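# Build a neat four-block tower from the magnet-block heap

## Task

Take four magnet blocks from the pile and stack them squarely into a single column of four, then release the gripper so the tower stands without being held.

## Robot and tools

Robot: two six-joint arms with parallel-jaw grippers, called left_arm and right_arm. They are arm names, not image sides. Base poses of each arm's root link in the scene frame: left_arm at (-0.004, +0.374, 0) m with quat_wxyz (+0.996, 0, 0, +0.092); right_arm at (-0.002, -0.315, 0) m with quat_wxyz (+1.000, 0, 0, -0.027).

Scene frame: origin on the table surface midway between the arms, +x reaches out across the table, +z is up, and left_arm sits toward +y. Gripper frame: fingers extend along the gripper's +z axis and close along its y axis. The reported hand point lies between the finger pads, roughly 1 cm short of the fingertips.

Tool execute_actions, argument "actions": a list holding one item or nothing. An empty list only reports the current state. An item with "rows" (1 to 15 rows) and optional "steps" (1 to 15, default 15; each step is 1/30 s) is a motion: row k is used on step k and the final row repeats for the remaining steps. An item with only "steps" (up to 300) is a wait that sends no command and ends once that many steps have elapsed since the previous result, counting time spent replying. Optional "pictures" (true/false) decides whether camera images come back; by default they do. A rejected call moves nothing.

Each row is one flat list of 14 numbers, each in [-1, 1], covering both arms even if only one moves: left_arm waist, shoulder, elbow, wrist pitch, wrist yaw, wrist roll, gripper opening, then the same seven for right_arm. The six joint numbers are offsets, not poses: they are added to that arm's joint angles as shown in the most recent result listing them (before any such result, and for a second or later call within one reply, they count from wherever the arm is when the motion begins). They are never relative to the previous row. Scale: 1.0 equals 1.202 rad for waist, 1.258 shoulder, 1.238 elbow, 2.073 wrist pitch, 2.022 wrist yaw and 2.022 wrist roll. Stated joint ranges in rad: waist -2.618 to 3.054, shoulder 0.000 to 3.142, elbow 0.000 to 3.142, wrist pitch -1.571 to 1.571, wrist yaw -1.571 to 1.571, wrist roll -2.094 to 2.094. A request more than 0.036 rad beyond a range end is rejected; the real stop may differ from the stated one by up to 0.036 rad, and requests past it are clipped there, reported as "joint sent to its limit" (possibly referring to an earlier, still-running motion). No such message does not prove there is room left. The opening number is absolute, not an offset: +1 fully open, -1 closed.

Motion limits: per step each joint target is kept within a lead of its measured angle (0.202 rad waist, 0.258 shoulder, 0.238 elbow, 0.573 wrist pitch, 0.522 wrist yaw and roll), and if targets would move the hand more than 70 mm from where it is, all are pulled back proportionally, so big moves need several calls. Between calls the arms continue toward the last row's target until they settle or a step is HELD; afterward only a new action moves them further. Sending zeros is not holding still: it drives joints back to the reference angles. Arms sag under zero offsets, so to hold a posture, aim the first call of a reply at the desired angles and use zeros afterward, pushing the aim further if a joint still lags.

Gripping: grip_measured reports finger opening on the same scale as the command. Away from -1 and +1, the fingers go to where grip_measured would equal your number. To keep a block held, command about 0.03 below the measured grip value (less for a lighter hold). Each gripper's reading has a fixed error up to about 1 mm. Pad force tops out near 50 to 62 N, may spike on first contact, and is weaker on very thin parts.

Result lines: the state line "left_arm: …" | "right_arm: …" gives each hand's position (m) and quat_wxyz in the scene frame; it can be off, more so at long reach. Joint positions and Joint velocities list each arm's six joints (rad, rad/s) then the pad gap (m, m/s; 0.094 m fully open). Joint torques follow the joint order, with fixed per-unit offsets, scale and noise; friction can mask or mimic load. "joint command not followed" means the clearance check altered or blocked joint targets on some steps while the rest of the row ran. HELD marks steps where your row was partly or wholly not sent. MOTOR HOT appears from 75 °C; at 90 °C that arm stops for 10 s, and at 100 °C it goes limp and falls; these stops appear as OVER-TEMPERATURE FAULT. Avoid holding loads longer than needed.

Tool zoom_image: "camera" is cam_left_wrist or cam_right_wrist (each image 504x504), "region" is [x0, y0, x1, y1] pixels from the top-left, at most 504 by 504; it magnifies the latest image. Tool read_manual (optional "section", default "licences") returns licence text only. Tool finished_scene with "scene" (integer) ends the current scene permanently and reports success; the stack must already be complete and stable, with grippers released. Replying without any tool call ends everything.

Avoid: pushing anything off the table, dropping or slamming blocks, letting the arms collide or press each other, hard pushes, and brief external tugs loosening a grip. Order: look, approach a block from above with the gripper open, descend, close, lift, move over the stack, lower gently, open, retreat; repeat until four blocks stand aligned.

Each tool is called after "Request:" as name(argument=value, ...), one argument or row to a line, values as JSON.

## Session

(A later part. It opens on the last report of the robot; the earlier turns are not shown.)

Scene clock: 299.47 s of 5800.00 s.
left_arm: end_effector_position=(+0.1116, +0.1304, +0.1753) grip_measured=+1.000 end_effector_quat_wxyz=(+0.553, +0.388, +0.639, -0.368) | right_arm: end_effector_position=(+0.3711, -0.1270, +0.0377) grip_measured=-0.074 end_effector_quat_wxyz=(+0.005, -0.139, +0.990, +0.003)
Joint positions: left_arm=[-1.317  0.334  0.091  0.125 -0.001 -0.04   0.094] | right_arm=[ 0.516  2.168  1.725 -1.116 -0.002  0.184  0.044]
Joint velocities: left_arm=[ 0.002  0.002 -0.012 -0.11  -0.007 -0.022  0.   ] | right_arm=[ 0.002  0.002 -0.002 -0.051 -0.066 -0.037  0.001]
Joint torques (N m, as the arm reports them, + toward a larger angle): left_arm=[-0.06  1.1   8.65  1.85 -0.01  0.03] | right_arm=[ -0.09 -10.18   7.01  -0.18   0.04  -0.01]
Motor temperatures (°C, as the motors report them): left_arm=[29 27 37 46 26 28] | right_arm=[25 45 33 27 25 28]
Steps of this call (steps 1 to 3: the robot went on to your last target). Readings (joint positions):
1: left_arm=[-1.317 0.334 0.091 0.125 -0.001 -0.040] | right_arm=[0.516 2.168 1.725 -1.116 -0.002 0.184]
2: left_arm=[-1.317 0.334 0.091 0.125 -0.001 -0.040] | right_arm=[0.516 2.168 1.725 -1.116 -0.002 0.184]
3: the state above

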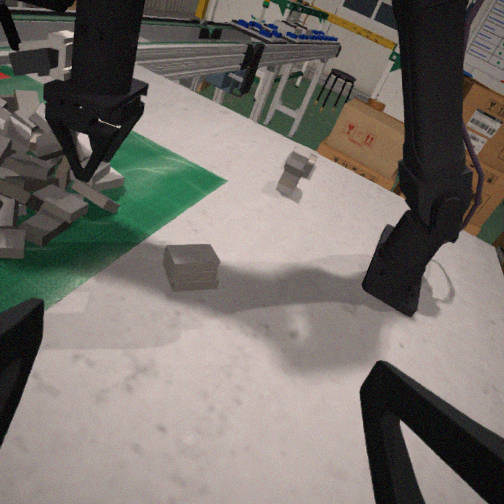

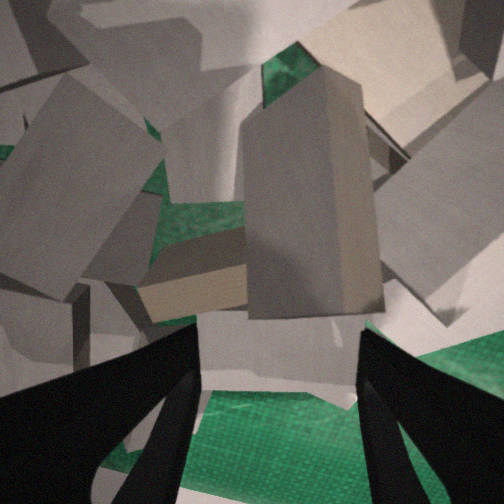

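Request:
execute_actions(
  actions=[
    {"rows":[[0,0,0,0,0,0,1,0,-0.01,0,-0.005,0,0,-0.18],[0,0,0,0,0,0,1,0,-0.016,0,-0.01,0,0,-0.18],[0,0,0,0,0,0,1,0,-0.02,0,-0.015,0,0,-0.18],[0,0,0,0,0,0,1,0,-0.023,0,-0.02,0,0,-0.18],[0,0,0,0,0,0,1,0,-0.026,0,-0.026,0,0,-0.18],[0,0,0,0,0,0,1,0,-0.028,0,-0.032,0,0,-0.18],[0,0,0,0,0,0,1,0,-0.03,0,-0.038,0,0,-0.18],[0,0,0,0,0,0,1,0,-0.032,0,-0.044,0,0,-0.18],[0,0,0,0,0,0,1,0,-0.034,0,-0.05,0,0,-0.18],[0,0,0,0,0,0,1,0,-0.036,0,-0.056,0,0,-0.18],[0,0,0,0,0,0,1,0,-0.038,0,-0.062,0,0,-0.18],[0,0,0,0,0,0,1,0,-0.04,0,-0.068,0,0,-0.18]],"steps":15},
  ],
  pictures=false,
)

Request:
execute_actions(
  actions=[
    {"steps":6},
  ],
)

Scene clock: 305.80 s of 5800.00 s.
left_arm: end_effector_position=(+0.1116, +0.1304, +0.1753) grip_measured=+1.000 end_effector_quat_wxyz=(+0.553, +0.388, +0.639, -0.368) | right_arm: end_effector_position=(+0.3505, -0.1373, +0.0490) grip_measured=-0.074 end_effector_quat_wxyz=(-0.030, -0.139, +0.990, -0.009)
Joint positions: left_arm=[-1.317  0.334  0.091  0.125 -0.001 -0.04   0.094] | right_arm=[ 0.516  2.14   1.725 -1.217 -0.002  0.184  0.044]
Joint velocities: left_arm=[ 0.012 -0.012 -0.002 -0.139 -0.037  0.007  0.   ] | right_arm=[-0.022 -0.046 -0.012 -0.168 -0.022 -0.11  -0.   ]
Joint torques (N m, as the arm reports them, + toward a larger angle): left_arm=[ 0.01  1.16  8.7   1.86 -0.02  0.  ] | right_arm=[  0.07 -12.95   6.86  -0.4   -0.01  -0.01]
Motor temperatures (°C, as the motors report them): left_arm=[29 27 37 46 26 28] | right_arm=[25 45 33 27 25 28]
Steps of this call (steps 1 to 15: the robot went on to your last target; steps 16 to 90: nothing new was sent; then 2.83 s passed at rest; steps 91 to 105: all 15 steps of this action). Readings (joint positions):
91: left_arm=[-1.317 0.334 0.091 0.125 -0.001 -0.040] | right_arm=[0.516 2.168 1.725 -1.116 -0.002 0.184]
92: left_arm=[-1.317 0.334 0.091 0.125 -0.001 -0.040] | right_arm=[0.516 2.168 1.725 -1.116 -0.002 0.184]
94: left_arm=[-1.317 0.334 0.091 0.125 -0.001 -0.040] | right_arm=[0.516 2.166 1.725 -1.118 -0.002 0.184]
98: left_arm=[-1.317 0.334 0.091 0.125 -0.001 -0.040] | right_arm=[0.516 2.159 1.725 -1.147 -0.002 0.184]
105: the state above

Scene clock: 306.00 s of 5800.00 s.
left_arm: end_effector_position=(+0.1116, +0.1304, +0.1753) grip_measured=+1.000 end_effector_quat_wxyz=(+0.553, +0.388, +0.639, -0.368) | right_arm: end_effector_position=(+0.3467, -0.1392, +0.0497) grip_measured=-0.074 end_effector_quat_wxyz=(-0.037, -0.139, +0.990, -0.011)
Joint positions: left_arm=[-1.317  0.334  0.091  0.125 -0.001 -0.04   0.094] | right_arm=[ 0.516  2.139  1.725 -1.234 -0.002  0.184  0.044]
Joint velocities: left_arm=[-0.012  0.002 -0.017  0.022 -0.037  0.007  0.   ] | right_arm=[-0.002  0.012  0.007  0.051 -0.066  0.037 -0.   ]
Joint torques (N m, as the arm reports them, + toward a larger angle): left_arm=[ 0.01  1.04  8.63  1.88 -0.03 -0.02] | right_arm=[ -0.01 -12.88   6.88  -0.45  -0.02  -0.01]
Motor temperatures (°C, as the motors report them): left_arm=[29 27 37 46 26 28] | right_arm=[25 45 33 27 25 28]
Steps of this call (steps 1 to 6: the robot went on to your last target). Readings (joint positions):
1: left_arm=[-1.317 0.334 0.091 0.125 -0.001 -0.040] | right_arm=[0.516 2.139 1.725 -1.222 -0.002 0.184]
2: left_arm=[-1.317 0.334 0.091 0.125 -0.001 -0.040] | right_arm=[0.516 2.139 1.725 -1.226 -0.002 0.184]
4: left_arm=[-1.317 0.334 0.091 0.125 -0.001 -0.040] | right_arm=[0.516 2.139 1.725 -1.231 -0.002 0.184]
6: the state above

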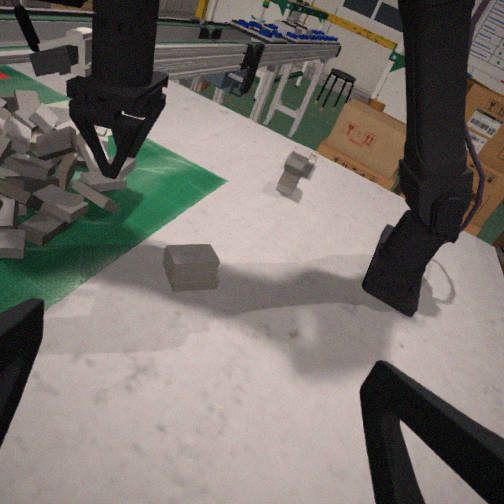

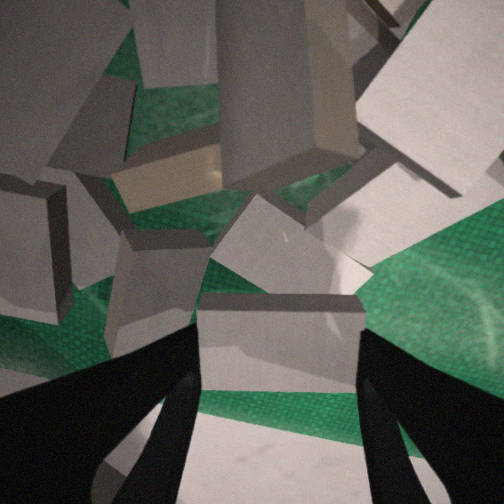

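Request:
execute_actions(
  actions=[
    {"rows":[[0,0,0,0,0,0,1,-0.01,-0.02,-0.01,0.005,0,0.02,-0.15],[0,0,0,0,0,0,1,-0.02,-0.035,-0.025,0.01,0,0.05,-0.15],[0,0,0,0,0,0,1,-0.035,-0.05,-0.045,0.018,0,0.09,-0.15],[0,0,0,0,0,0,1,-0.05,-0.065,-0.065,0.026,0,0.14,-0.15],[0,0,0,0,0,0,1,-0.065,-0.08,-0.085,0.034,0,0.19,-0.15],[0,0,0,0,0,0,1,-0.08,-0.095,-0.105,0.042,0,0.24,-0.15],[0,0,0,0,0,0,1,-0.095,-0.11,-0.13,0.05,0,0.29,-0.15],[0,0,0,0,0,0,1,-0.11,-0.125,-0.155,0.06,0,0.34,-0.15],[0,0,0,0,0,0,1,-0.125,-0.14,-0.18,0.07,0,0.39,-0.15],[0,0,0,0,0,0,1,-0.135,-0.15,-0.205,0.08,0,0.44,-0.15],[0,0,0,0,0,0,1,-0.145,-0.16,-0.23,0.09,0,0.49,-0.15],[0,0,0,0,0,0,1,-0.15,-0.17,-0.25,0.1,0,0.54,-0.15],[0,0,0,0,0,0,1,-0.155,-0.178,-0.27,0.11,0,0.59,-0.15],[0,0,0,0,0,0,1,-0.155,-0.182,-0.285,0.115,0,0.64,-0.15],[0,0,0,0,0,0,1,-0.155,-0.182,-0.295,0.12,0,0.686,-0.15]],"steps":15},
  ],
  pictures=false,
)

Request:
execute_actions(
  actions=[
    {"steps":20},
  ],
)

Request:
zoom_image(
  camera="cam_left_wrist",
  region=[90,100,230,210],
)

Scene clock: 314.47 s of 5800.00 s.
left_arm: end_effector_position=(+0.1116, +0.1304, +0.1753) grip_measured=+1.000 end_effector_quat_wxyz=(+0.553, +0.388, +0.639, -0.368) | right_arm: end_effector_position=(+0.3361, -0.2207, +0.0472) grip_measured=-0.074 end_effector_quat_wxyz=(-0.007, +0.437, +0.899, -0.004)
Joint positions: left_arm=[-1.317  0.334  0.091  0.125 -0.001 -0.04   0.094] | right_arm=[ 0.321  1.931  1.409 -1.064 -0.003  1.172  0.044]
Joint velocities: left_arm=[ 0.002 -0.007  0.007  0.037 -0.022 -0.037  0.   ] | right_arm=[-0.066 -0.144 -0.593  0.374  0.066  2.718  0.   ]
Joint torques (N m, as the arm reports them, + toward a larger angle): left_arm=[-0.09  1.11  8.61  1.84  0.    0.02] | right_arm=[  1.08 -10.3    5.76  -0.02   0.    -0.02]
Motor temperatures (°C, as the motors report them): left_arm=[29 27 37 46 26 28] | right_arm=[25 47 33 26 25 28]
Steps of this call (steps 1 to 30: the robot went on to your last target; steps 31 to 90: nothing new was sent; then 4.97 s passed at rest; steps 91 to 105: all 15 steps of this action). Readings (joint positions):
91: left_arm=[-1.317 0.334 0.091 0.125 -0.001 -0.040] | right_arm=[0.516 2.139 1.725 -1.238 -0.002 0.190]
92: left_arm=[-1.317 0.334 0.091 0.125 -0.001 -0.040] | right_arm=[0.516 2.136 1.722 -1.236 -0.003 0.206]
94: left_arm=[-1.317 0.334 0.091 0.125 -0.001 -0.040] | right_arm=[0.506 2.116 1.694 -1.216 -0.006 0.275]
98: left_arm=[-1.317 0.334 0.091 0.125 -0.001 -0.040] | right_arm=[0.440 2.038 1.598 -1.173 -0.010 0.540]
105: the state above

Scene clock: 315.13 s of 5800.00 s.
left_arm: end_effector_position=(+0.1116, +0.1304, +0.1753) grip_measured=+1.000 end_effector_quat_wxyz=(+0.553, +0.388, +0.639, -0.368) | right_arm: end_effector_position=(+0.3402, -0.2187, +0.0385) grip_measured=-0.074 end_effector_quat_wxyz=(+0.003, +0.602, +0.798, +0.008)
Joint positions: left_arm=[-1.317  0.334  0.091  0.125 -0.001 -0.04   0.094] | right_arm=[ 0.322  1.929  1.371 -0.997 -0.005  1.561  0.044]
Joint velocities: left_arm=[-0.002  0.002 -0.002 -0.051  0.022 -0.022  0.   ] | right_arm=[-0.007 -0.002 -0.007  0.051  0.007 -0.081 -0.001]
Joint torques (N m, as the arm reports them, + toward a larger angle): left_arm=[-0.08  1.13  8.61  1.85  0.01  0.  ] | right_arm=[  0.65 -10.93   5.76  -0.08   0.01   0.05]
Motor temperatures (°C, as the motors report them): left_arm=[29 27 37 46 26 28] | right_arm=[25 47 33 26 25 28]
Steps of this call (steps 1 to 20: the robot went on to your last target). Readings (joint positions):
1: left_arm=[-1.317 0.334 0.091 0.125 -0.001 -0.040] | right_arm=[0.320 1.929 1.393 -1.055 -0.003 1.252]
2: left_arm=[-1.317 0.334 0.091 0.125 -0.001 -0.040] | right_arm=[0.321 1.929 1.382 -1.047 -0.003 1.315]
4: left_arm=[-1.317 0.334 0.091 0.125 -0.001 -0.040] | right_arm=[0.322 1.929 1.371 -1.035 -0.005 1.406]
8: left_arm=[-1.317 0.334 0.091 0.125 -0.001 -0.040] | right_arm=[0.322 1.929 1.371 -1.012 -0.005 1.501]
20: the state above

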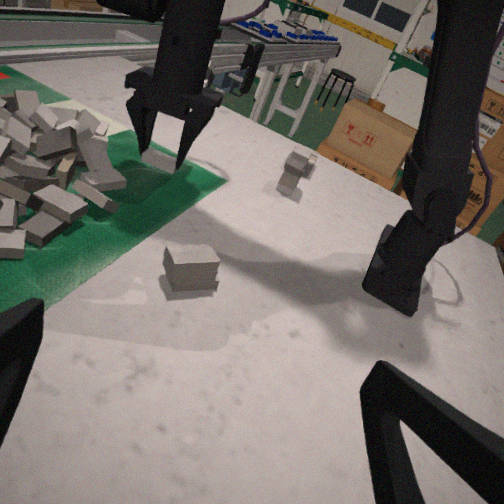

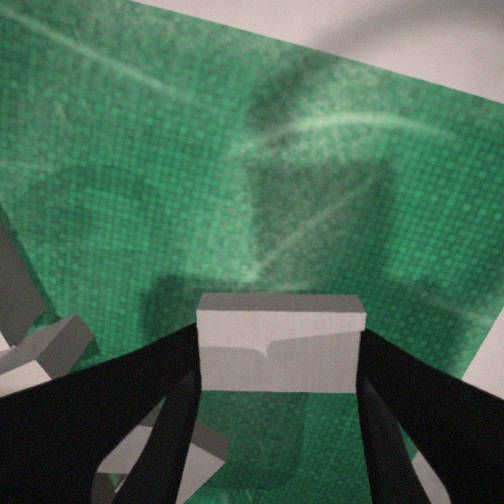

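Region (90, 100, 230, 210) of cam_left_wrist's 504x504 image, scaled by 3.600, with more detail than that image has; it fills the top 396 rows of this view, and the rest is white.

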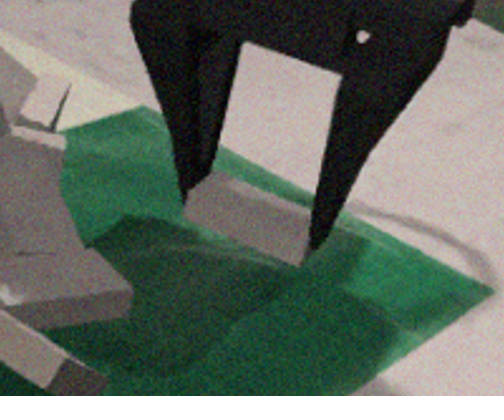

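Request:
execute_actions(
  actions=[
    {"rows":[[0,0,0,0,0,0,1,0,0.005,0,0,0,0,-0.15],[0,0,0,0,0,0,1,0,0.01,0,0,0,0,-0.15],[0,0,0,0,0,0,1,0,0.015,0,0,0,0,-0.15],[0,0,0,0,0,0,1,0,0.02,0,0,0,0,-0.15],[0,0,0,0,0,0,1,0,0.025,0,0,0,0,-0.15],[0,0,0,0,0,0,1,0,0.03,0,0,0,0,-0.15],[0,0,0,0,0,0,1,0,0.034,0,0,0,0,-0.15],[0,0,0,0,0,0,1,0,0.038,0,0,0,0,-0.15],[0,0,0,0,0,0,1,0,0.041,0,0,0,0,-0.15]],"steps":15},
  ],
  pictures=false,
)

Request:
execute_actions(
  actions=[
    {"rows":[[0,0,0,0,0,0,1,0,0,0,0,0,0,-0.1],[0,0,0,0,0,0,1,0,0,0,0,0,0,-0.08],[0,0,0,0,0,0,1,0,0,0,0,0,0,-0.065],[0,0,0,0,0,0,1,0,0,0,0,0,0,-0.05],[0,0,0,0,0,0,1,0,0,0,0,0,0,-0.03],[0,0,0,0,0,0,1,0,0,0,0,0,0,0],[0,0,0,0,0,0,1,0,0,0,0,0,0,0.05],[0,0,0,0,0,0,1,0,0,0,0,0,0,0.12],[0,0,0,0,0,0,1,0,0,0,0,0,0,0.2]],"steps":12},
  ],
)

Scene clock: 320.77 s of 5800.00 s.
left_arm: end_effector_position=(+0.1116, +0.1304, +0.1753) grip_measured=+1.000 end_effector_quat_wxyz=(+0.553, +0.388, +0.639, -0.368) | right_arm: end_effector_position=(+0.3365, -0.2192, +0.0235) grip_measured=-0.074 end_effector_quat_wxyz=(-0.012, +0.604, +0.797, -0.009)
Joint positions: left_arm=[-1.317  0.334  0.091  0.125 -0.001 -0.04   0.094] | right_arm=[ 0.322  1.974  1.371 -0.996 -0.008  1.566  0.044]
Joint velocities: left_arm=[-0.007  0.002 -0.007 -0.125 -0.007 -0.066  0.   ] | right_arm=[-0.012 -0.007 -0.007 -0.007 -0.022  0.037 -0.001]
Joint torques (N m, as the arm reports them, + toward a larger angle): left_arm=[ 0.03  1.1   8.68  1.86  0.   -0.01] | right_arm=[-0.03 -9.03  6.76 -0.21  0.03 -0.06]
Motor temperatures (°C, as the motors report them): left_arm=[29 27 37 46 26 28] | right_arm=[25 47 32 27 25 28]
Steps of this call (steps 1 to 30: the robot went on to your last target; steps 31 to 90: nothing new was sent; then 2.13 s passed at rest; steps 91 to 105: all 15 steps of this action). Readings (joint positions):
91: left_arm=[-1.317 0.334 0.091 0.125 -0.001 -0.040] | right_arm=[0.322 1.929 1.371 -0.996 -0.006 1.566]
92: left_arm=[-1.317 0.334 0.091 0.125 -0.001 -0.040] | right_arm=[0.322 1.929 1.371 -0.996 -0.006 1.566]
94: left_arm=[-1.317 0.334 0.091 0.125 -0.001 -0.040] | right_arm=[0.322 1.933 1.371 -0.996 -0.007 1.566]
98: left_arm=[-1.317 0.334 0.091 0.125 -0.001 -0.040] | right_arm=[0.322 1.957 1.371 -0.996 -0.007 1.566]
105: the state above

Scene clock: 321.17 s of 5800.00 s.
left_arm: end_effector_position=(+0.1116, +0.1304, +0.1753) grip_measured=+1.000 end_effector_quat_wxyz=(+0.553, +0.388, +0.639, -0.368) | right_arm: end_effector_position=(+0.3364, -0.2189, +0.0235) grip_measured=+0.197 end_effector_quat_wxyz=(-0.013, +0.604, +0.797, -0.008)
Joint positions: left_arm=[-1.317  0.334  0.091  0.125 -0.001 -0.04   0.094] | right_arm=[ 0.322  1.974  1.371 -0.996 -0.01   1.566  0.056]
Joint velocities: left_arm=[ 0.002 -0.007  0.007  0.081 -0.051  0.125  0.   ] | right_arm=[-0.022  0.002  0.002  0.007 -0.007 -0.022 -0.   ]
Joint torques (N m, as the arm reports them, + toward a larger angle): left_arm=[-0.17  1.15  8.71  1.87  0.02  0.  ] | right_arm=[-0.01 -9.47  6.57 -0.25 -0.01 -0.01]
Motor temperatures (°C, as the motors report them): left_arm=[29 27 37 46 26 28] | right_arm=[25 47 32 27 25 28]
Steps of this call (steps 1 to 12: all 12 steps of this action). Readings (joint positions):
1: left_arm=[-1.317 0.334 0.091 0.125 -0.001 -0.040] | right_arm=[0.322 1.974 1.371 -0.996 -0.008 1.566]
2: left_arm=[-1.317 0.334 0.091 0.125 -0.001 -0.040] | right_arm=[0.322 1.974 1.371 -0.996 -0.008 1.566]
4: left_arm=[-1.317 0.334 0.091 0.125 -0.001 -0.040] | right_arm=[0.322 1.974 1.371 -0.996 -0.008 1.566]
8: left_arm=[-1.317 0.334 0.091 0.125 -0.001 -0.040] | right_arm=[0.322 1.974 1.371 -0.996 -0.010 1.566]
12: the state above

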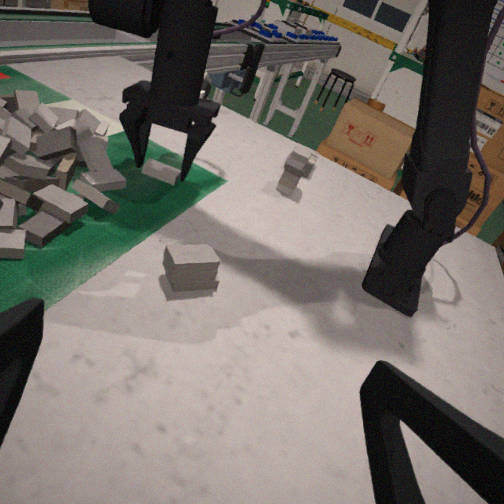

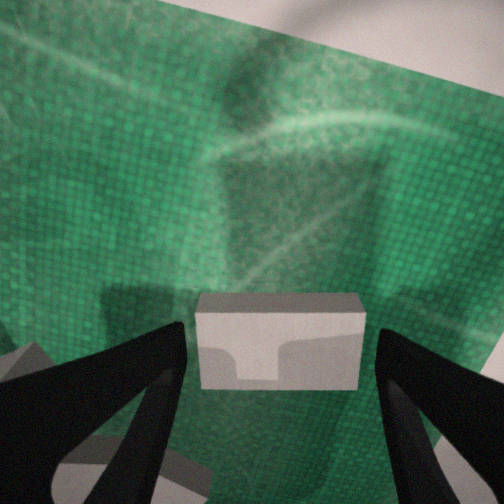

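Request:
execute_actions(
  actions=[
    {"rows":[[0,0,0,0,0,0,1,0,-0.02,0,0,0,0,0.2],[0,0,0,0,0,0,1,0,-0.035,0,0,0,0,0.2],[0,0,0,0,0,0,1,0,-0.05,0,0,0,-0.02,0.2],[0,0,0,0,0,0,1,0,-0.055,0,0,0,-0.06,0.2],[0,0,0,0,0,0,1,0,-0.055,0,0,0,-0.12,0.2],[0,0,0,0,0,0,1,0,-0.055,0,0,0,-0.19,0.2],[0,0,0,0,0,0,1,0,-0.055,0,0,0,-0.26,0.2],[0,0,0,0,0,0,1,0,-0.055,0,0,0,-0.33,0.2],[0,0,0,0,0,0,1,0,-0.055,0,0,0,-0.4,0.15],[0,0,0,0,0,0,1,0,-0.055,0,0,0,-0.47,0.1],[0,0,0,0,0,0,1,0,-0.055,0,0,0,-0.54,0.05],[0,0,0,0,0,0,1,0,-0.055,0,0,0,-0.61,0],[0,0,0,0,0,0,1,0,-0.055,0,0,0,-0.68,-0.05],[0,0,0,0,0,0,1,0,-0.055,0,0,0,-0.74,-0.1],[0,0,0,0,0,0,1,0,-0.055,0,0,0,-0.778,-0.1]],"steps":15},
  ],
  pictures=false,
)

Request:
execute_actions(
  actions=[
    {"steps":20},
  ],
)

Scene clock: 327.73 s of 5800.00 s.
left_arm: end_effector_position=(+0.1116, +0.1304, +0.1753) grip_measured=+1.000 end_effector_quat_wxyz=(+0.553, +0.388, +0.639, -0.368) | right_arm: end_effector_position=(+0.3412, -0.2171, +0.0434) grip_measured=-0.093 end_effector_quat_wxyz=(+0.012, +0.156, +0.988, +0.012)
Joint positions: left_arm=[-1.317  0.334  0.091  0.125 -0.001 -0.04   0.094] | right_arm=[ 0.322  1.915  1.371 -0.996 -0.013  0.581  0.043]
Joint velocities: left_arm=[-0.012 -0.007  0.002 -0.081 -0.066  0.066  0.   ] | right_arm=[ 0.022  0.002 -0.022 -0.037 -0.007 -2.806 -0.011]
Joint torques (N m, as the arm reports them, + toward a larger angle): left_arm=[-0.06  1.21  8.63  1.88 -0.02  0.  ] | right_arm=[ 0.08 -9.96  6.89 -0.15 -0.07 -0.02]
Motor temperatures (°C, as the motors report them): left_arm=[29 27 37 46 26 28] | right_arm=[25 46 32 26 25 28]
Steps of this call (steps 1 to 15: the robot went on to your last target; steps 16 to 90: nothing new was sent; then 3.07 s passed at rest; steps 91 to 105: all 15 steps of this action). Readings (joint positions):
91: left_arm=[-1.317 0.334 0.091 0.125 -0.001 -0.040] | right_arm=[0.322 1.974 1.371 -0.996 -0.011 1.566]
92: left_arm=[-1.317 0.334 0.091 0.125 -0.001 -0.040] | right_arm=[0.322 1.972 1.371 -0.996 -0.011 1.566]
94: left_arm=[-1.317 0.334 0.091 0.125 -0.001 -0.040] | right_arm=[0.322 1.957 1.371 -0.996 -0.012 1.541]
98: left_arm=[-1.317 0.334 0.091 0.125 -0.001 -0.040] | right_arm=[0.322 1.918 1.371 -0.996 -0.013 1.281]
105: the state above

Scene clock: 328.40 s of 5800.00 s.
left_arm: end_effector_position=(+0.1116, +0.1304, +0.1753) grip_measured=+1.000 end_effector_quat_wxyz=(+0.553, +0.388, +0.639, -0.368) | right_arm: end_effector_position=(+0.3412, -0.2171, +0.0434) grip_measured=-0.098 end_effector_quat_wxyz=(+0.015, -0.132, +0.991, +0.008)
Joint positions: left_arm=[-1.317  0.334  0.091  0.125 -0.001 -0.04   0.094] | right_arm=[ 0.322  1.915  1.371 -0.996 -0.013  0.005  0.042]
Joint velocities: left_arm=[ 0.002 -0.017 -0.002  0.022  0.007 -0.051  0.   ] | right_arm=[-0.032  0.007 -0.002  0.037  0.022 -0.154 -0.002]
Joint torques (N m, as the arm reports them, + toward a larger angle): left_arm=[-0.08  1.1   8.72  1.87  0.   -0.03] | right_arm=[-0.02 -9.91  6.98 -0.13  0.   -0.09]
Motor temperatures (°C, as the motors report them): left_arm=[29 27 37 46 26 28] | right_arm=[25 46 32 26 25 28]
Steps of this call (steps 1 to 20: the robot went on to your last target). Readings (joint positions):
1: left_arm=[-1.317 0.334 0.091 0.125 -0.001 -0.040] | right_arm=[0.322 1.915 1.371 -0.996 -0.013 0.481]
2: left_arm=[-1.317 0.334 0.091 0.125 -0.001 -0.040] | right_arm=[0.322 1.915 1.371 -0.996 -0.013 0.386]
4: left_arm=[-1.317 0.334 0.091 0.125 -0.001 -0.040] | right_arm=[0.322 1.915 1.371 -0.996 -0.013 0.246]
8: left_arm=[-1.317 0.334 0.091 0.125 -0.001 -0.040] | right_arm=[0.322 1.915 1.371 -0.996 -0.013 0.099]
20: the state above

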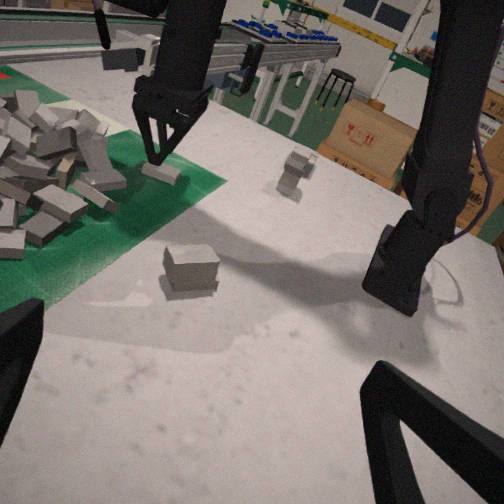

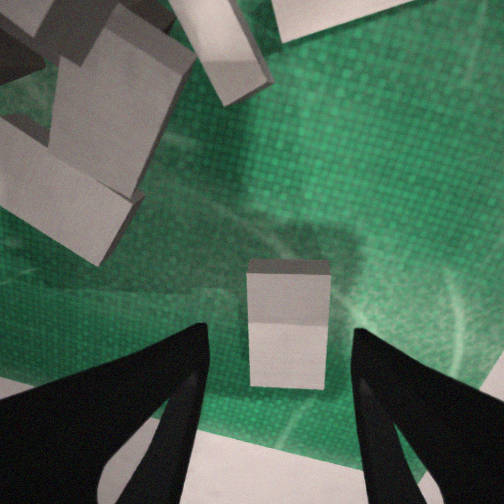

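Request:
execute_actions(
  actions=[
    {"rows":[[0,0,0,0,0,0,1,0,0,-0.01,0.005,0.007,0,-0.12],[0,0,0,0,0,0,1,0,0,-0.02,0.01,0.013,0,-0.15],[0,0,0,0,0,0,1,0,0,-0.03,0.016,0.013,0,-0.15],[0,0,0,0,0,0,1,0,0.003,-0.04,0.022,0.013,0,-0.15],[0,0,0,0,0,0,1,0,0.006,-0.05,0.028,0.013,0,-0.15],[0,0,0,0,0,0,1,0,0.009,-0.06,0.033,0.013,0,-0.15],[0,0,0,0,0,0,1,0,0.012,-0.066,0.036,0.013,0,-0.18],[0,0,0,0,0,0,1,0,0.014,-0.069,0.036,0.013,0,-0.22],[0,0,0,0,0,0,1,0,0.014,-0.069,0.036,0.013,0,-0.26],[0,0,0,0,0,0,1,0,0.014,-0.069,0.036,0.013,0,-0.3]],"steps":15},
  ],
  pictures=false,
)

Request:
execute_actions(
  actions=[
    {"steps":5},
  ],
)

Scene clock: 334.50 s of 5800.00 s.
left_arm: end_effector_position=(+0.1116, +0.1304, +0.1753) grip_measured=+1.000 end_effector_quat_wxyz=(+0.553, +0.388, +0.639, -0.368) | right_arm: end_effector_position=(+0.3303, -0.2236, +0.0229) grip_measured=-0.298 end_effector_quat_wxyz=(-0.001, -0.134, +0.991, -0.003)
Joint positions: left_arm=[-1.317  0.334  0.091  0.125 -0.001 -0.04   0.094] | right_arm=[ 0.322  1.927  1.302 -0.948  0.006 -0.001  0.033]
Joint velocities: left_arm=[-0.012 -0.002  0.012  0.037 -0.007 -0.037  0.   ] | right_arm=[-0.017 -0.022 -0.002  0.051  0.022 -0.051  0.   ]
Joint torques (N m, as the arm reports them, + toward a larger angle): left_arm=[-0.09  1.2   8.63  1.85 -0.04  0.  ] | right_arm=[-0.01 -8.4   5.24 -0.05  0.    0.05]
Motor temperatures (°C, as the motors report them): left_arm=[29 27 37 46 26 28] | right_arm=[25 46 32 26 25 28]
Steps of this call (steps 1 to 30: the robot went on to your last target; steps 31 to 90: nothing new was sent; then 2.60 s passed at rest; steps 91 to 105: all 15 steps of this action). Readings (joint positions):
91: left_arm=[-1.317 0.334 0.091 0.125 -0.001 -0.040] | right_arm=[0.322 1.915 1.371 -0.996 -0.011 -0.002]
92: left_arm=[-1.317 0.334 0.091 0.125 -0.001 -0.040] | right_arm=[0.322 1.915 1.371 -0.996 -0.008 -0.002]
94: left_arm=[-1.317 0.334 0.091 0.125 -0.001 -0.040] | right_arm=[0.322 1.915 1.364 -0.986 -0.003 -0.001]
98: left_arm=[-1.317 0.334 0.091 0.125 -0.001 -0.040] | right_arm=[0.322 1.916 1.321 -0.959 0.003 -0.001]
105: the state above

Scene clock: 334.67 s of 5800.00 s.
left_arm: end_effector_position=(+0.1116, +0.1304, +0.1753) grip_measured=+1.000 end_effector_quat_wxyz=(+0.553, +0.388, +0.639, -0.368) | right_arm: end_effector_position=(+0.3317, -0.2233, +0.0229) grip_measured=-0.298 end_effector_quat_wxyz=(+0.002, -0.134, +0.991, -0.003)
Joint positions: left_arm=[-1.317  0.334  0.091  0.125 -0.001 -0.04   0.094] | right_arm=[ 0.322  1.927  1.302 -0.942  0.007 -0.001  0.033]
Joint velocities: left_arm=[ 0.007 -0.012 -0.002 -0.022 -0.051  0.022  0.   ] | right_arm=[-0.012  0.002  0.002  0.007  0.007 -0.051 -0.001]
Joint torques (N m, as the arm reports them, + toward a larger angle): left_arm=[-0.02  1.18  8.75  1.84  0.01  0.01] | right_arm=[-0.01 -8.7   5.3  -0.03  0.06  0.05]
Motor temperatures (°C, as the motors report them): left_arm=[29 27 37 46 26 28] | right_arm=[25 46 32 26 25 28]
Steps of this call (steps 1 to 5: the robot went on to your last target). Readings (joint positions):
1: left_arm=[-1.317 0.334 0.091 0.125 -0.001 -0.040] | right_arm=[0.322 1.927 1.302 -0.946 0.006 -0.001]
2: left_arm=[-1.317 0.334 0.091 0.125 -0.001 -0.040] | right_arm=[0.322 1.927 1.302 -0.944 0.006 -0.001]
4: left_arm=[-1.317 0.334 0.091 0.125 -0.001 -0.040] | right_arm=[0.322 1.927 1.302 -0.943 0.007 -0.001]
5: the state above

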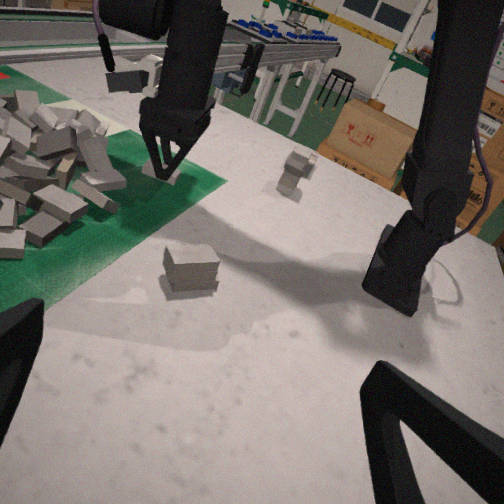

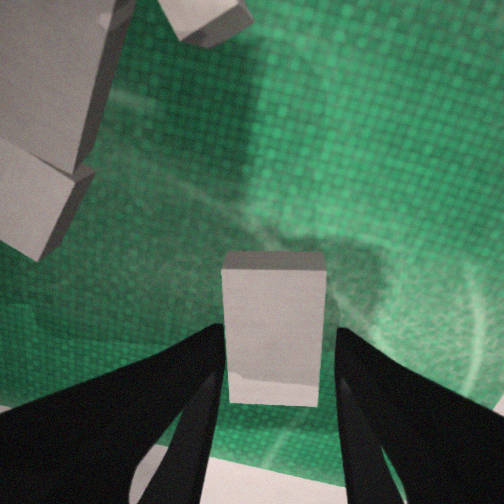

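Request:
execute_actions(
  actions=[
    {"rows":[[0,0,0,0,0,0,1,0,0,0,0,0,0,-0.35],[0,0,0,0,0,0,1,0,0,0,0,0,0,-0.39],[0,0,0,0,0,0,1,0,0,0,0,0,0,-0.43],[0,0,0,0,0,0,1,0,0,0,0,0,0,-0.46],[0,0,0,0,0,0,1,0,0,0,0,0,0,-0.49],[0,0,0,0,0,0,1,0,0,0,0,0,0,-0.52],[0,0,0,0,0,0,1,0,0,0,0,0,0,-0.52],[0,0,0,0,0,0,1,0,-0.02,0,-0.005,0,0,-0.52],[0,0,0,0,0,0,1,0,-0.04,0,-0.015,0,0,-0.52],[0,0,0,0,0,0,1,0,-0.06,0,-0.03,0,0,-0.52],[0,0,0,0,0,0,1,0,-0.08,0,-0.045,0,0,-0.52],[0,0,0,0,0,0,1,0,-0.1,0,-0.06,0,0,-0.52],[0,0,0,0,0,0,1,0,-0.12,0,-0.075,0,0,-0.52],[0,0,0,0,0,0,1,0,-0.135,0,-0.085,0,0,-0.52],[0,0,0,0,0,0,1,0,-0.146,0,-0.093,0,0,-0.52]],"steps":15},
  ],
  pictures=false,
)

Request:
execute_actions(
  actions=[
    {"steps":10},
  ],
  pictures=false,
)

Request:
execute_actions(
  actions=[
    {"rows":[[0,0,0,0,0,0,1,0.02,0,0,0,0,0,-0.52],[0,0,0,0,0,0,1,0.05,0,0,0,0,0,-0.52],[0,0,0,0,0,0,1,0.085,0,0,0,0,0,-0.52],[0,0,0,0,0,0,1,0.125,0,0,0,0,0,-0.52],[0,0,0,0,0,0,1,0.17,0,0,0,0,0,-0.52],[0,0,0,0,0,0,1,0.215,0,0,0,0,0,-0.52],[0,0,0,0,0,0,1,0.26,0,0,0,0,0,-0.52],[0,0,0,0,0,0,1,0.305,0,0,0,0,0,-0.52],[0,0,0,0,0,0,1,0.345,0,0,0,0,0,-0.52],[0,0,0,0,0,0,1,0.385,0,0,0,0,0,-0.52],[0,0,0,0,0,0,1,0.42,0,0,0,0,0,-0.52],[0,0,0,0,0,0,1,0.45,0,0,0,0,0,-0.52],[0,0,0,0,0,0,1,0.47,0,0,0,0,0,-0.52],[0,0,0,0,0,0,1,0.485,0,0,0,0,0,-0.52],[0,0,0,0,0,0,1,0.492,0,0,0,0,0,-0.52]],"steps":15},
  ],
  pictures=false,
)

Request:
execute_actions(
  actions=[
    {"steps":10},
  ],
)

Scene clock: 343.17 s of 5800.00 s.
left_arm: end_effector_position=(+0.1116, +0.1304, +0.1753) grip_measured=+1.000 end_effector_quat_wxyz=(+0.553, +0.388, +0.639, -0.368) | right_arm: end_effector_position=(+0.3188, -0.2268, +0.0621) grip_measured=-0.472 end_effector_quat_wxyz=(+0.018, -0.134, +0.991, -0.001)
Joint positions: left_arm=[-1.317  0.334  0.091  0.125 -0.001 -0.04   0.094] | right_arm=[ 0.322  1.803  1.302 -1.034  0.006 -0.001  0.025]
Joint velocities: left_arm=[ 0.007 -0.022 -0.027 -0.037 -0.007 -0.022  0.   ] | right_arm=[-0.002 -0.813 -0.007 -0.593  0.081  0.037  0.   ]
Joint torques (N m, as the arm reports them, + toward a larger angle): left_arm=[-0.03  1.08  8.71  1.86  0.01  0.  ] | right_arm=[ 0.   -9.07  7.   -0.28 -0.02 -0.02]
Motor temperatures (°C, as the motors report them): left_arm=[29 27 37 46 26 28] | right_arm=[25 45 32 27 25 28]
Steps of this call (steps 1 to 15: the robot went on to your last target; steps 16 to 90: nothing new was sent; then 5.00 s passed at rest; steps 91 to 105: all 15 steps of this action). Readings (joint positions):
91: left_arm=[-1.317 0.334 0.091 0.125 -0.001 -0.040] | right_arm=[0.322 1.927 1.302 -0.940 0.007 -0.001]
92: left_arm=[-1.317 0.334 0.091 0.125 -0.001 -0.040] | right_arm=[0.322 1.927 1.302 -0.940 0.007 -0.001]
94: left_arm=[-1.317 0.334 0.091 0.125 -0.001 -0.040] | right_arm=[0.322 1.927 1.302 -0.940 0.006 -0.001]
98: left_arm=[-1.317 0.334 0.091 0.125 -0.001 -0.040] | right_arm=[0.322 1.927 1.302 -0.940 0.006 -0.001]
105: the state above

Scene clock: 343.50 s of 5800.00 s.
left_arm: end_effector_position=(+0.1116, +0.1304, +0.1753) grip_measured=+1.000 end_effector_quat_wxyz=(+0.553, +0.388, +0.639, -0.368) | right_arm: end_effector_position=(+0.3025, -0.2313, +0.0795) grip_measured=-0.472 end_effector_quat_wxyz=(+0.008, -0.134, +0.991, -0.002)
Joint positions: left_arm=[-1.317  0.334  0.091  0.125 -0.001 -0.04   0.094] | right_arm=[ 0.322  1.745  1.302 -1.113  0.006 -0.001  0.025]
Joint velocities: left_arm=[-0.002  0.002  0.017  0.022 -0.051  0.081  0.   ] | right_arm=[ 0.017 -0.002 -0.007 -0.051  0.007  0.022  0.   ]
Joint torques (N m, as the arm reports them, + toward a larger angle): left_arm=[-0.01  1.22  8.58  1.88 -0.03  0.02] | right_arm=[-0.04 -7.88  7.02 -0.3   0.   -0.01]
Motor temperatures (°C, as the motors report them): left_arm=[29 27 37 46 26 28] | right_arm=[25 45 32 27 25 28]
Steps of this call (steps 1 to 10: the robot went on to your last target). Readings (joint positions):
1: left_arm=[-1.317 0.334 0.091 0.125 -0.001 -0.040] | right_arm=[0.322 1.779 1.302 -1.052 0.006 -0.001]
2: left_arm=[-1.317 0.334 0.091 0.125 -0.001 -0.040] | right_arm=[0.322 1.759 1.302 -1.066 0.006 -0.001]
4: left_arm=[-1.317 0.334 0.091 0.125 -0.001 -0.040] | right_arm=[0.322 1.744 1.302 -1.087 0.006 -0.001]
8: left_arm=[-1.317 0.334 0.091 0.125 -0.001 -0.040] | right_arm=[0.322 1.745 1.302 -1.109 0.006 -0.001]
10: the state above

Scene clock: 344.00 s of 5800.00 s.
left_arm: end_effector_position=(+0.1116, +0.1304, +0.1753) grip_measured=+1.000 end_effector_quat_wxyz=(+0.553, +0.388, +0.639, -0.368) | right_arm: end_effector_position=(+0.2051, -0.0755, +0.0795) grip_measured=-0.472 end_effector_quat_wxyz=(+0.008, -0.414, +0.910, +0.005)
Joint positions: left_arm=[-1.317  0.334  0.091  0.125 -0.001 -0.04   0.094] | right_arm=[ 0.905  1.745  1.302 -1.11  -0.003 -0.001  0.025]
Joint velocities: left_arm=[-0.012 -0.002 -0.002 -0.007  0.081  0.022  0.   ] | right_arm=[ 0.613  0.002  0.002  0.022 -0.125 -0.022  0.001]
Joint torques (N m, as the arm reports them, + toward a larger angle): left_arm=[-0.05  1.23  8.59  1.83  0.   -0.01] | right_arm=[-2.36 -7.46  7.04 -0.21  0.17 -0.02]
Motor temperatures (°C, as the motors report them): left_arm=[29 27 37 46 26 28] | right_arm=[25 45 32 27 25 28]
Steps of this call (steps 1 to 15: all 15 steps of this action). Readings (joint positions):
1: left_arm=[-1.317 0.334 0.091 0.125 -0.001 -0.040] | right_arm=[0.323 1.745 1.302 -1.113 0.006 -0.001]
2: left_arm=[-1.317 0.334 0.091 0.125 -0.001 -0.040] | right_arm=[0.329 1.745 1.302 -1.113 0.009 -0.001]
4: left_arm=[-1.317 0.334 0.091 0.125 -0.001 -0.040] | right_arm=[0.369 1.745 1.302 -1.113 0.017 -0.001]
8: left_arm=[-1.317 0.334 0.091 0.125 -0.001 -0.040] | right_arm=[0.571 1.745 1.302 -1.113 0.021 -0.001]
15: the state above

Scene clock: 344.33 s of 5800.00 s.
left_arm: end_effector_position=(+0.1116, +0.1304, +0.1753) grip_measured=+1.000 end_effector_quat_wxyz=(+0.553, +0.388, +0.639, -0.368) | right_arm: end_effector_position=(+0.2013, -0.0722, +0.0795) grip_measured=-0.472 end_effector_quat_wxyz=(+0.008, -0.421, +0.907, +0.004)
Joint positions: left_arm=[-1.317  0.334  0.091  0.125 -0.001 -0.04   0.094] | right_arm=[ 0.922  1.745  1.302 -1.11  -0.001 -0.001  0.025]
Joint velocities: left_arm=[-0.007 -0.002 -0.007 -0.066  0.022 -0.022  0.   ] | right_arm=[ 0.002 -0.007 -0.012  0.007 -0.022 -0.066  0.   ]
Joint torques (N m, as the arm reports them, + toward a larger angle): left_arm=[-0.06  1.13  8.6   1.84  0.    0.  ] | right_arm=[-0.51 -7.64  7.05 -0.18  0.07 -0.02]
Motor temperatures (°C, as the motors report them): left_arm=[29 27 37 46 26 28] | right_arm=[25 45 32 27 25 28]
Steps of this call (steps 1 to 10: the robot went on to your last target). Readings (joint positions):
1: left_arm=[-1.317 0.334 0.091 0.125 -0.001 -0.040] | right_arm=[0.921 1.745 1.302 -1.110 -0.005 -0.001]
2: left_arm=[-1.317 0.334 0.091 0.125 -0.001 -0.040] | right_arm=[0.928 1.745 1.302 -1.110 -0.007 -0.001]
4: left_arm=[-1.317 0.334 0.091 0.125 -0.001 -0.040] | right_arm=[0.926 1.745 1.302 -1.110 -0.006 -0.001]
8: left_arm=[-1.317 0.334 0.091 0.125 -0.001 -0.040] | right_arm=[0.922 1.745 1.302 -1.110 -0.002 -0.001]
10: the state above

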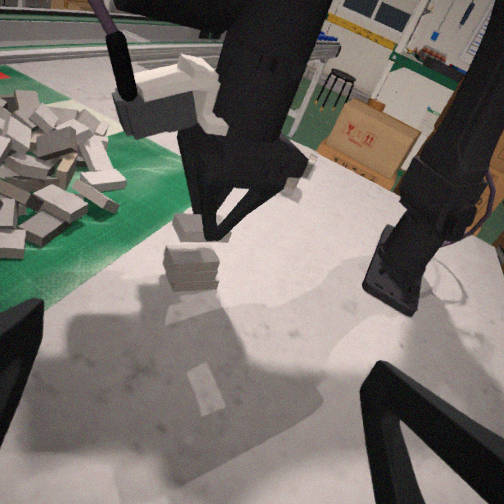

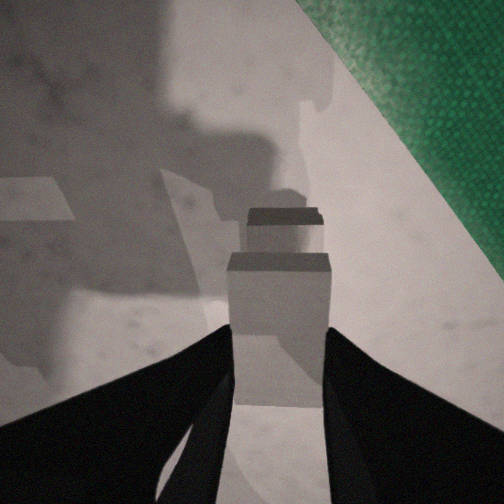

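Request:
execute_actions(
  actions=[
    {"rows":[[0,0,0,0,0,0,1,0,0,-0.008,0.008,0.005,0,-0.52],[0,0,0,0,0,0,1,0,0.004,-0.016,0.016,0.009,0,-0.52],[0,0,0,0,0,0,1,0,0.008,-0.024,0.023,0.009,0,-0.52],[0,0,0,0,0,0,1,0,0.012,-0.031,0.03,0.009,0,-0.52],[0,0,0,0,0,0,1,0,0.016,-0.037,0.035,0.009,0,-0.52],[0,0,0,0,0,0,1,0,0.02,-0.042,0.039,0.009,0,-0.52]],"steps":15},
  ],
  pictures=false,
)

Request:
execute_actions(
  actions=[
    {"steps":5},
  ],
)

Request:
zoom_image(
  camera="cam_left_wrist",
  region=[135,205,265,305],
)

Scene clock: 349.53 s of 5800.00 s.
left_arm: end_effector_position=(+0.1116, +0.1304, +0.1753) grip_measured=+1.000 end_effector_quat_wxyz=(+0.553, +0.388, +0.639, -0.368) | right_arm: end_effector_position=(+0.2036, -0.0724, +0.0633) grip_measured=-0.472 end_effector_quat_wxyz=(+0.008, -0.421, +0.907, -0.001)
Joint positions: left_arm=[-1.317  0.334  0.091  0.125 -0.001 -0.04   0.094] | right_arm=[ 0.922  1.768  1.264 -1.053  0.009 -0.001  0.025]
Joint velocities: left_arm=[ 0.017  0.002  0.012 -0.081 -0.037 -0.022  0.   ] | right_arm=[ 0.017  0.012 -0.002  0.139  0.022 -0.007 -0.001]
Joint torques (N m, as the arm reports them, + toward a larger angle): left_arm=[-0.04  1.26  8.66  1.88 -0.01 -0.02] | right_arm=[-0.02 -7.64  5.54  0.    0.01 -0.01]
Motor temperatures (°C, as the motors report them): left_arm=[29 27 37 47 26 28] | right_arm=[25 44 32 27 25 28]
Steps of this call (steps 1 to 30: the robot went on to your last target; steps 31 to 90: nothing new was sent; then 1.70 s passed at rest; steps 91 to 105: all 15 steps of this action). Readings (joint positions):
91: left_arm=[-1.317 0.334 0.091 0.125 -0.001 -0.040] | right_arm=[0.922 1.745 1.302 -1.110 -0.000 -0.001]
92: left_arm=[-1.317 0.334 0.091 0.125 -0.001 -0.040] | right_arm=[0.922 1.745 1.302 -1.109 0.001 -0.001]
94: left_arm=[-1.317 0.334 0.091 0.125 -0.001 -0.040] | right_arm=[0.922 1.745 1.297 -1.097 0.005 -0.001]
98: left_arm=[-1.317 0.334 0.091 0.125 -0.001 -0.040] | right_arm=[0.922 1.757 1.274 -1.067 0.008 -0.001]
105: the state above

Scene clock: 349.70 s of 5800.00 s.
left_arm: end_effector_position=(+0.1116, +0.1304, +0.1753) grip_measured=+1.000 end_effector_quat_wxyz=(+0.553, +0.388, +0.639, -0.368) | right_arm: end_effector_position=(+0.2042, -0.0717, +0.0633) grip_measured=-0.472 end_effector_quat_wxyz=(+0.010, -0.421, +0.907, -0.001)
Joint positions: left_arm=[-1.317  0.334  0.091  0.125 -0.001 -0.04   0.094] | right_arm=[ 0.922  1.768  1.264 -1.049  0.009 -0.001  0.025]
Joint velocities: left_arm=[ 0.022  0.002  0.017  0.022 -0.007 -0.037  0.   ] | right_arm=[ 0.007 -0.027 -0.002  0.022  0.022 -0.037 -0.   ]
Joint torques (N m, as the arm reports them, + toward a larger angle): left_arm=[ 0.01  1.2   8.7   1.86  0.01 -0.02] | right_arm=[ 0.   -7.88  5.64  0.07  0.05 -0.01]
Motor temperatures (°C, as the motors report them): left_arm=[29 27 37 47 26 28] | right_arm=[25 44 32 27 25 28]
Steps of this call (steps 1 to 5: the robot went on to your last target). Readings (joint positions):
1: left_arm=[-1.317 0.334 0.091 0.125 -0.001 -0.040] | right_arm=[0.922 1.768 1.264 -1.052 0.009 -0.001]
2: left_arm=[-1.317 0.334 0.091 0.125 -0.001 -0.040] | right_arm=[0.922 1.768 1.264 -1.051 0.009 -0.001]
4: left_arm=[-1.317 0.334 0.091 0.125 -0.001 -0.040] | right_arm=[0.922 1.768 1.264 -1.050 0.009 -0.001]
5: the state above

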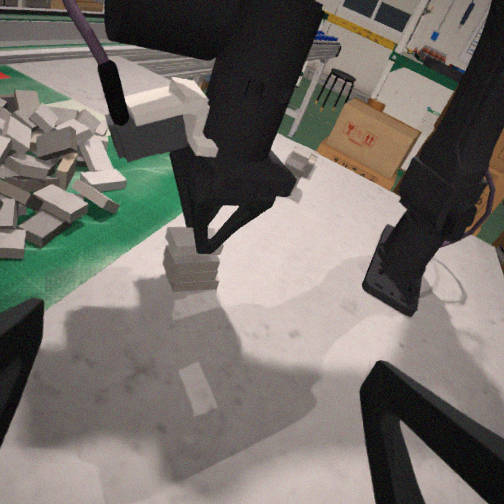

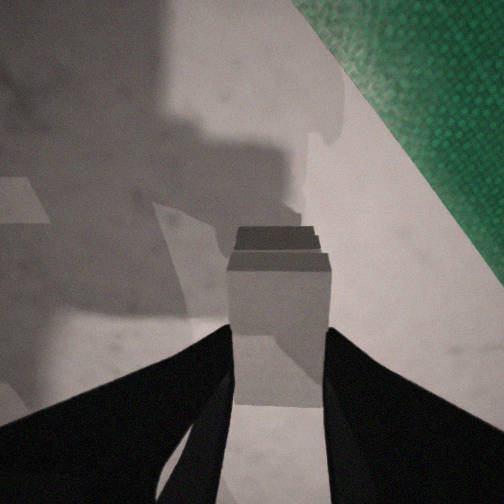

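Region (135, 205, 265, 305) of cam_left_wrist's 504x504 image, scaled by 3.877, with more detail than that image has; it fills the top 388 rows of this view, and the rest is white.

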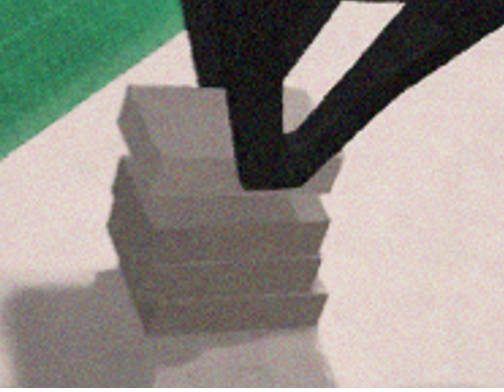

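Request:
execute_actions(
  actions=[
    {"rows":[[0,0,0,0,0,0,1,0,0.004,0,0.006,0,0,-0.52],[0,0,0,0,0,0,1,0,0.008,0,0.011,0,0,-0.52],[0,0,0,0,0,0,1,0,0.012,0,0.011,0,0,-0.52],[0,0,0,0,0,0,1,0,0.016,0,0.011,0,0,-0.52],[0,0,0,0,0,0,1,0,0.02,0,0.011,0,0,-0.52],[0,0,0,0,0,0,1,0,0.024,0,0.011,0,0,-0.52],[0,0,0,0,0,0,1,0,0.027,0,0.011,0,0,-0.52],[0,0,0,0,0,0,1,0,0.03,0,0.011,0,0,-0.52]],"steps":15},
  ],
  pictures=false,
)

Request:
execute_actions(
  actions=[
    {"rows":[[0,0,0,0,0,0,1,0,0,0,0,0,0,-0.49],[0,0,0,0,0,0,1,0,0,0,0,0,0,-0.465],[0,0,0,0,0,0,1,0,0,0,0,0,0,-0.44],[0,0,0,0,0,0,1,0,0,0,0,0,0,-0.38],[0,0,0,0,0,0,1,0,0,0,0,0,0,-0.3],[0,0,0,0,0,0,1,0,0,0,0,0,0,-0.15],[0,0,0,0,0,0,1,0,0,0,0,0,0,0]],"steps":10},
  ],
)

Request:
zoom_image(
  camera="cam_left_wrist",
  region=[135,205,265,305],
)

Scene clock: 355.03 s of 5800.00 s.
left_arm: end_effector_position=(+0.1116, +0.1304, +0.1753) grip_measured=+1.000 end_effector_quat_wxyz=(+0.553, +0.388, +0.639, -0.368) | right_arm: end_effector_position=(+0.2037, -0.0724, +0.0543) grip_measured=-0.472 end_effector_quat_wxyz=(-0.002, -0.421, +0.907, -0.006)
Joint positions: left_arm=[-1.317  0.334  0.091  0.125 -0.001 -0.04   0.094] | right_arm=[ 0.922  1.798  1.264 -1.046  0.01  -0.001  0.025]
Joint velocities: left_arm=[-0.002  0.007 -0.007  0.051 -0.007 -0.037  0.   ] | right_arm=[ 0.002  0.012  0.012  0.022 -0.081 -0.022  0.   ]
Joint torques (N m, as the arm reports them, + toward a larger angle): left_arm=[-0.03  1.06  8.7   1.85 -0.01  0.01] | right_arm=[-0.04 -7.48  6.9  -0.03 -0.03  0.  ]
Motor temperatures (°C, as the motors report them): left_arm=[29 27 37 47 26 28] | right_arm=[25 44 32 27 25 28]
Steps of this call (steps 1 to 15: the robot went on to your last target; steps 16 to 90: nothing new was sent; then 1.83 s passed at rest; steps 91 to 105: all 15 steps of this action). Readings (joint positions):
91: left_arm=[-1.317 0.334 0.091 0.125 -0.001 -0.040] | right_arm=[0.922 1.768 1.264 -1.048 0.010 -0.001]
92: left_arm=[-1.317 0.334 0.091 0.125 -0.001 -0.040] | right_arm=[0.922 1.768 1.264 -1.048 0.010 -0.001]
94: left_arm=[-1.317 0.334 0.091 0.125 -0.001 -0.040] | right_arm=[0.922 1.769 1.264 -1.047 0.010 -0.001]
98: left_arm=[-1.317 0.334 0.091 0.125 -0.001 -0.040] | right_arm=[0.922 1.788 1.264 -1.046 0.010 -0.001]
105: the state above

Scene clock: 355.37 s of 5800.00 s.
left_arm: end_effector_position=(+0.1116, +0.1304, +0.1753) grip_measured=+1.000 end_effector_quat_wxyz=(+0.553, +0.388, +0.639, -0.368) | right_arm: end_effector_position=(+0.2037, -0.0724, +0.0543) grip_measured=-0.003 end_effector_quat_wxyz=(-0.002, -0.421, +0.907, -0.006)
Joint positions: left_arm=[-1.317  0.334  0.091  0.125 -0.001 -0.04   0.094] | right_arm=[ 0.922  1.798  1.264 -1.046  0.01  -0.001  0.047]
Joint velocities: left_arm=[ 0.012 -0.017 -0.002 -0.007  0.066  0.022  0.   ] | right_arm=[-0.017 -0.007 -0.002  0.051  0.007  0.022  0.002]
Joint torques (N m, as the arm reports them, + toward a larger angle): left_arm=[-0.08  1.18  8.72  1.83 -0.01  0.02] | right_arm=[ 0.06 -8.    7.03 -0.19 -0.01 -0.02]
Motor temperatures (°C, as the motors report them): left_arm=[29 27 37 47 26 28] | right_arm=[25 44 32 27 25 28]
Steps of this call (steps 1 to 10: all 10 steps of this action). Readings (joint positions):
1: left_arm=[-1.317 0.334 0.091 0.125 -0.001 -0.040] | right_arm=[0.922 1.798 1.264 -1.046 0.010 -0.001]
2: left_arm=[-1.317 0.334 0.091 0.125 -0.001 -0.040] | right_arm=[0.922 1.798 1.264 -1.046 0.010 -0.001]
4: left_arm=[-1.317 0.334 0.091 0.125 -0.001 -0.040] | right_arm=[0.922 1.798 1.264 -1.046 0.010 -0.001]
8: left_arm=[-1.317 0.334 0.091 0.125 -0.001 -0.040] | right_arm=[0.922 1.798 1.264 -1.046 0.010 -0.001]
10: the state above

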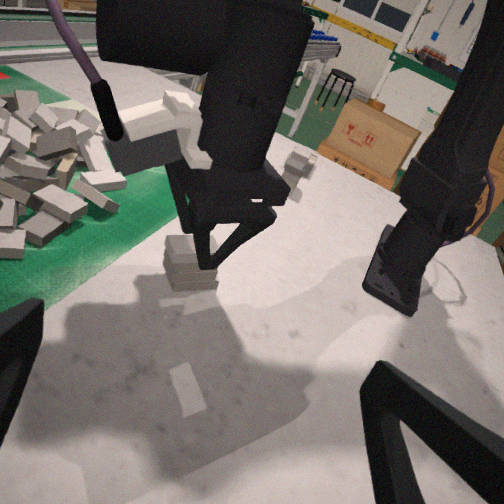

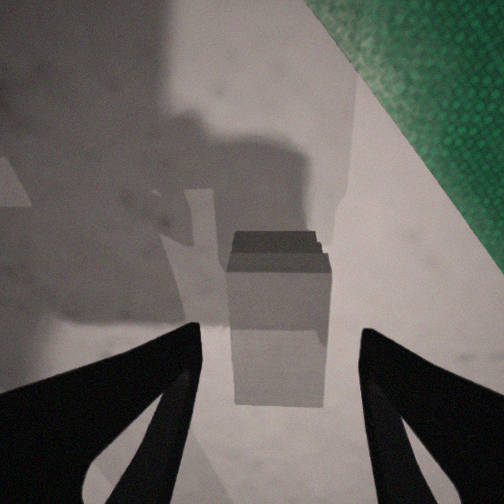

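Region (135, 205, 265, 305) of cam_left_wrist's 504x504 image, scaled by 3.877, with more detail than that image has; it fills the top 388 rows of this view, and the rest is white.

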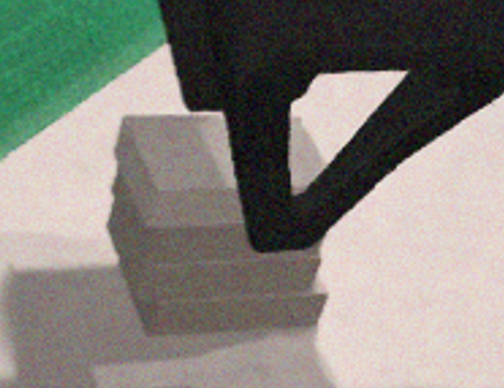

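Request:
execute_actions(
  actions=[
    {"rows":[[0,0,0,0,0,0,1,0,0,-0.01,0.01,0,0,0],[0,0,0,0,0,0,1,0,0.003,-0.02,0.018,0,0,0],[0,0,0,0,0,0,1,0,0.006,-0.03,0.026,0,0,0],[0,0,0,0,0,0,1,0,0.009,-0.04,0.034,0,0,0],[0,0,0,0,0,0,1,0,0.012,-0.05,0.043,0,0,0],[0,0,0,0,0,0,1,0,0.015,-0.06,0.052,0,0,0],[0,0,0,0,0,0,1,0,0.018,-0.07,0.061,0,0,0],[0,0,0,0,0,0,1,0,0.022,-0.08,0.07,0,0,0],[0,0,0,0,0,0,1,0,0.026,-0.086,0.076,0,0,0]],"steps":15},
  ],
  pictures=false,
)

Request:
execute_actions(
  actions=[
    {"steps":8},
  ],
)

Scene clock: 360.97 s of 5800.00 s.
left_arm: end_effector_position=(+0.1116, +0.1304, +0.1753) grip_measured=+1.000 end_effector_quat_wxyz=(+0.553, +0.388, +0.639, -0.368) | right_arm: end_effector_position=(+0.2014, -0.0751, +0.0236) grip_measured=-0.002 end_effector_quat_wxyz=(-0.003, -0.421, +0.907, -0.007)
Joint positions: left_arm=[-1.317  0.334  0.091  0.125 -0.001 -0.04   0.094] | right_arm=[ 0.922  1.828  1.172 -0.927  0.01  -0.001  0.047]
Joint velocities: left_arm=[-0.007 -0.002  0.002 -0.051 -0.022 -0.081  0.   ] | right_arm=[ 0.002 -0.007 -0.037  0.168  0.037  0.022 -0.   ]
Joint torques (N m, as the arm reports them, + toward a larger angle): left_arm=[-0.05  1.13  8.71  1.87  0.01 -0.01] | right_arm=[-0.01 -7.73  5.38  0.01  0.   -0.01]
Motor temperatures (°C, as the motors report them): left_arm=[29 27 38 47 26 28] | right_arm=[25 44 32 27 25 28]
Steps of this call (steps 1 to 15: the robot went on to your last target; steps 16 to 90: nothing new was sent; then 2.10 s passed at rest; steps 91 to 105: all 15 steps of this action). Readings (joint positions):
91: left_arm=[-1.317 0.334 0.091 0.125 -0.001 -0.040] | right_arm=[0.922 1.798 1.264 -1.046 0.010 -0.001]
92: left_arm=[-1.317 0.334 0.091 0.125 -0.001 -0.040] | right_arm=[0.922 1.798 1.264 -1.044 0.010 -0.001]
94: left_arm=[-1.317 0.334 0.091 0.125 -0.001 -0.040] | right_arm=[0.922 1.798 1.256 -1.028 0.010 -0.001]
98: left_arm=[-1.317 0.334 0.091 0.125 -0.001 -0.040] | right_arm=[0.922 1.802 1.211 -0.976 0.010 -0.001]
105: the state above

Scene clock: 361.23 s of 5800.00 s.
left_arm: end_effector_position=(+0.1116, +0.1304, +0.1753) grip_measured=+1.000 end_effector_quat_wxyz=(+0.553, +0.388, +0.639, -0.368) | right_arm: end_effector_position=(+0.2041, -0.0719, +0.0236) grip_measured=-0.002 end_effector_quat_wxyz=(+0.005, -0.421, +0.907, -0.003)
Joint positions: left_arm=[-1.317  0.334  0.091  0.125 -0.001 -0.04   0.094] | right_arm=[ 0.922  1.828  1.172 -0.909  0.01  -0.001  0.047]
Joint velocities: left_arm=[ 0.012 -0.007  0.012 -0.007 -0.007 -0.066  0.   ] | right_arm=[-0.007 -0.007 -0.002  0.051 -0.007  0.051 -0.001]
Joint torques (N m, as the arm reports them, + toward a larger angle): left_arm=[0.04 1.2  8.76 1.87 0.   0.01] | right_arm=[-0.02 -7.73  5.37 -0.03 -0.01 -0.02]
Motor temperatures (°C, as the motors report them): left_arm=[29 27 38 47 26 28] | right_arm=[25 44 32 27 25 28]
Steps of this call (steps 1 to 8: the robot went on to your last target). Readings (joint positions):
1: left_arm=[-1.317 0.334 0.091 0.125 -0.001 -0.040] | right_arm=[0.922 1.828 1.172 -0.922 0.010 -0.001]
2: left_arm=[-1.317 0.334 0.091 0.125 -0.001 -0.040] | right_arm=[0.922 1.828 1.172 -0.918 0.010 -0.001]
4: left_arm=[-1.317 0.334 0.091 0.125 -0.001 -0.040] | right_arm=[0.922 1.828 1.172 -0.914 0.010 -0.001]
8: the state above

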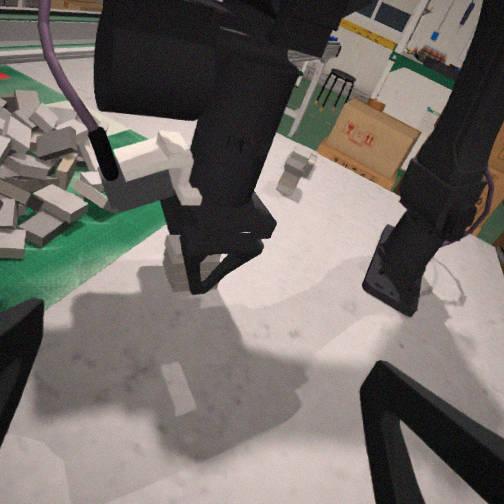

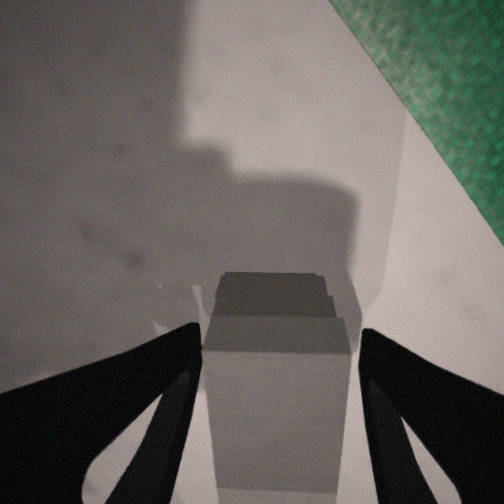

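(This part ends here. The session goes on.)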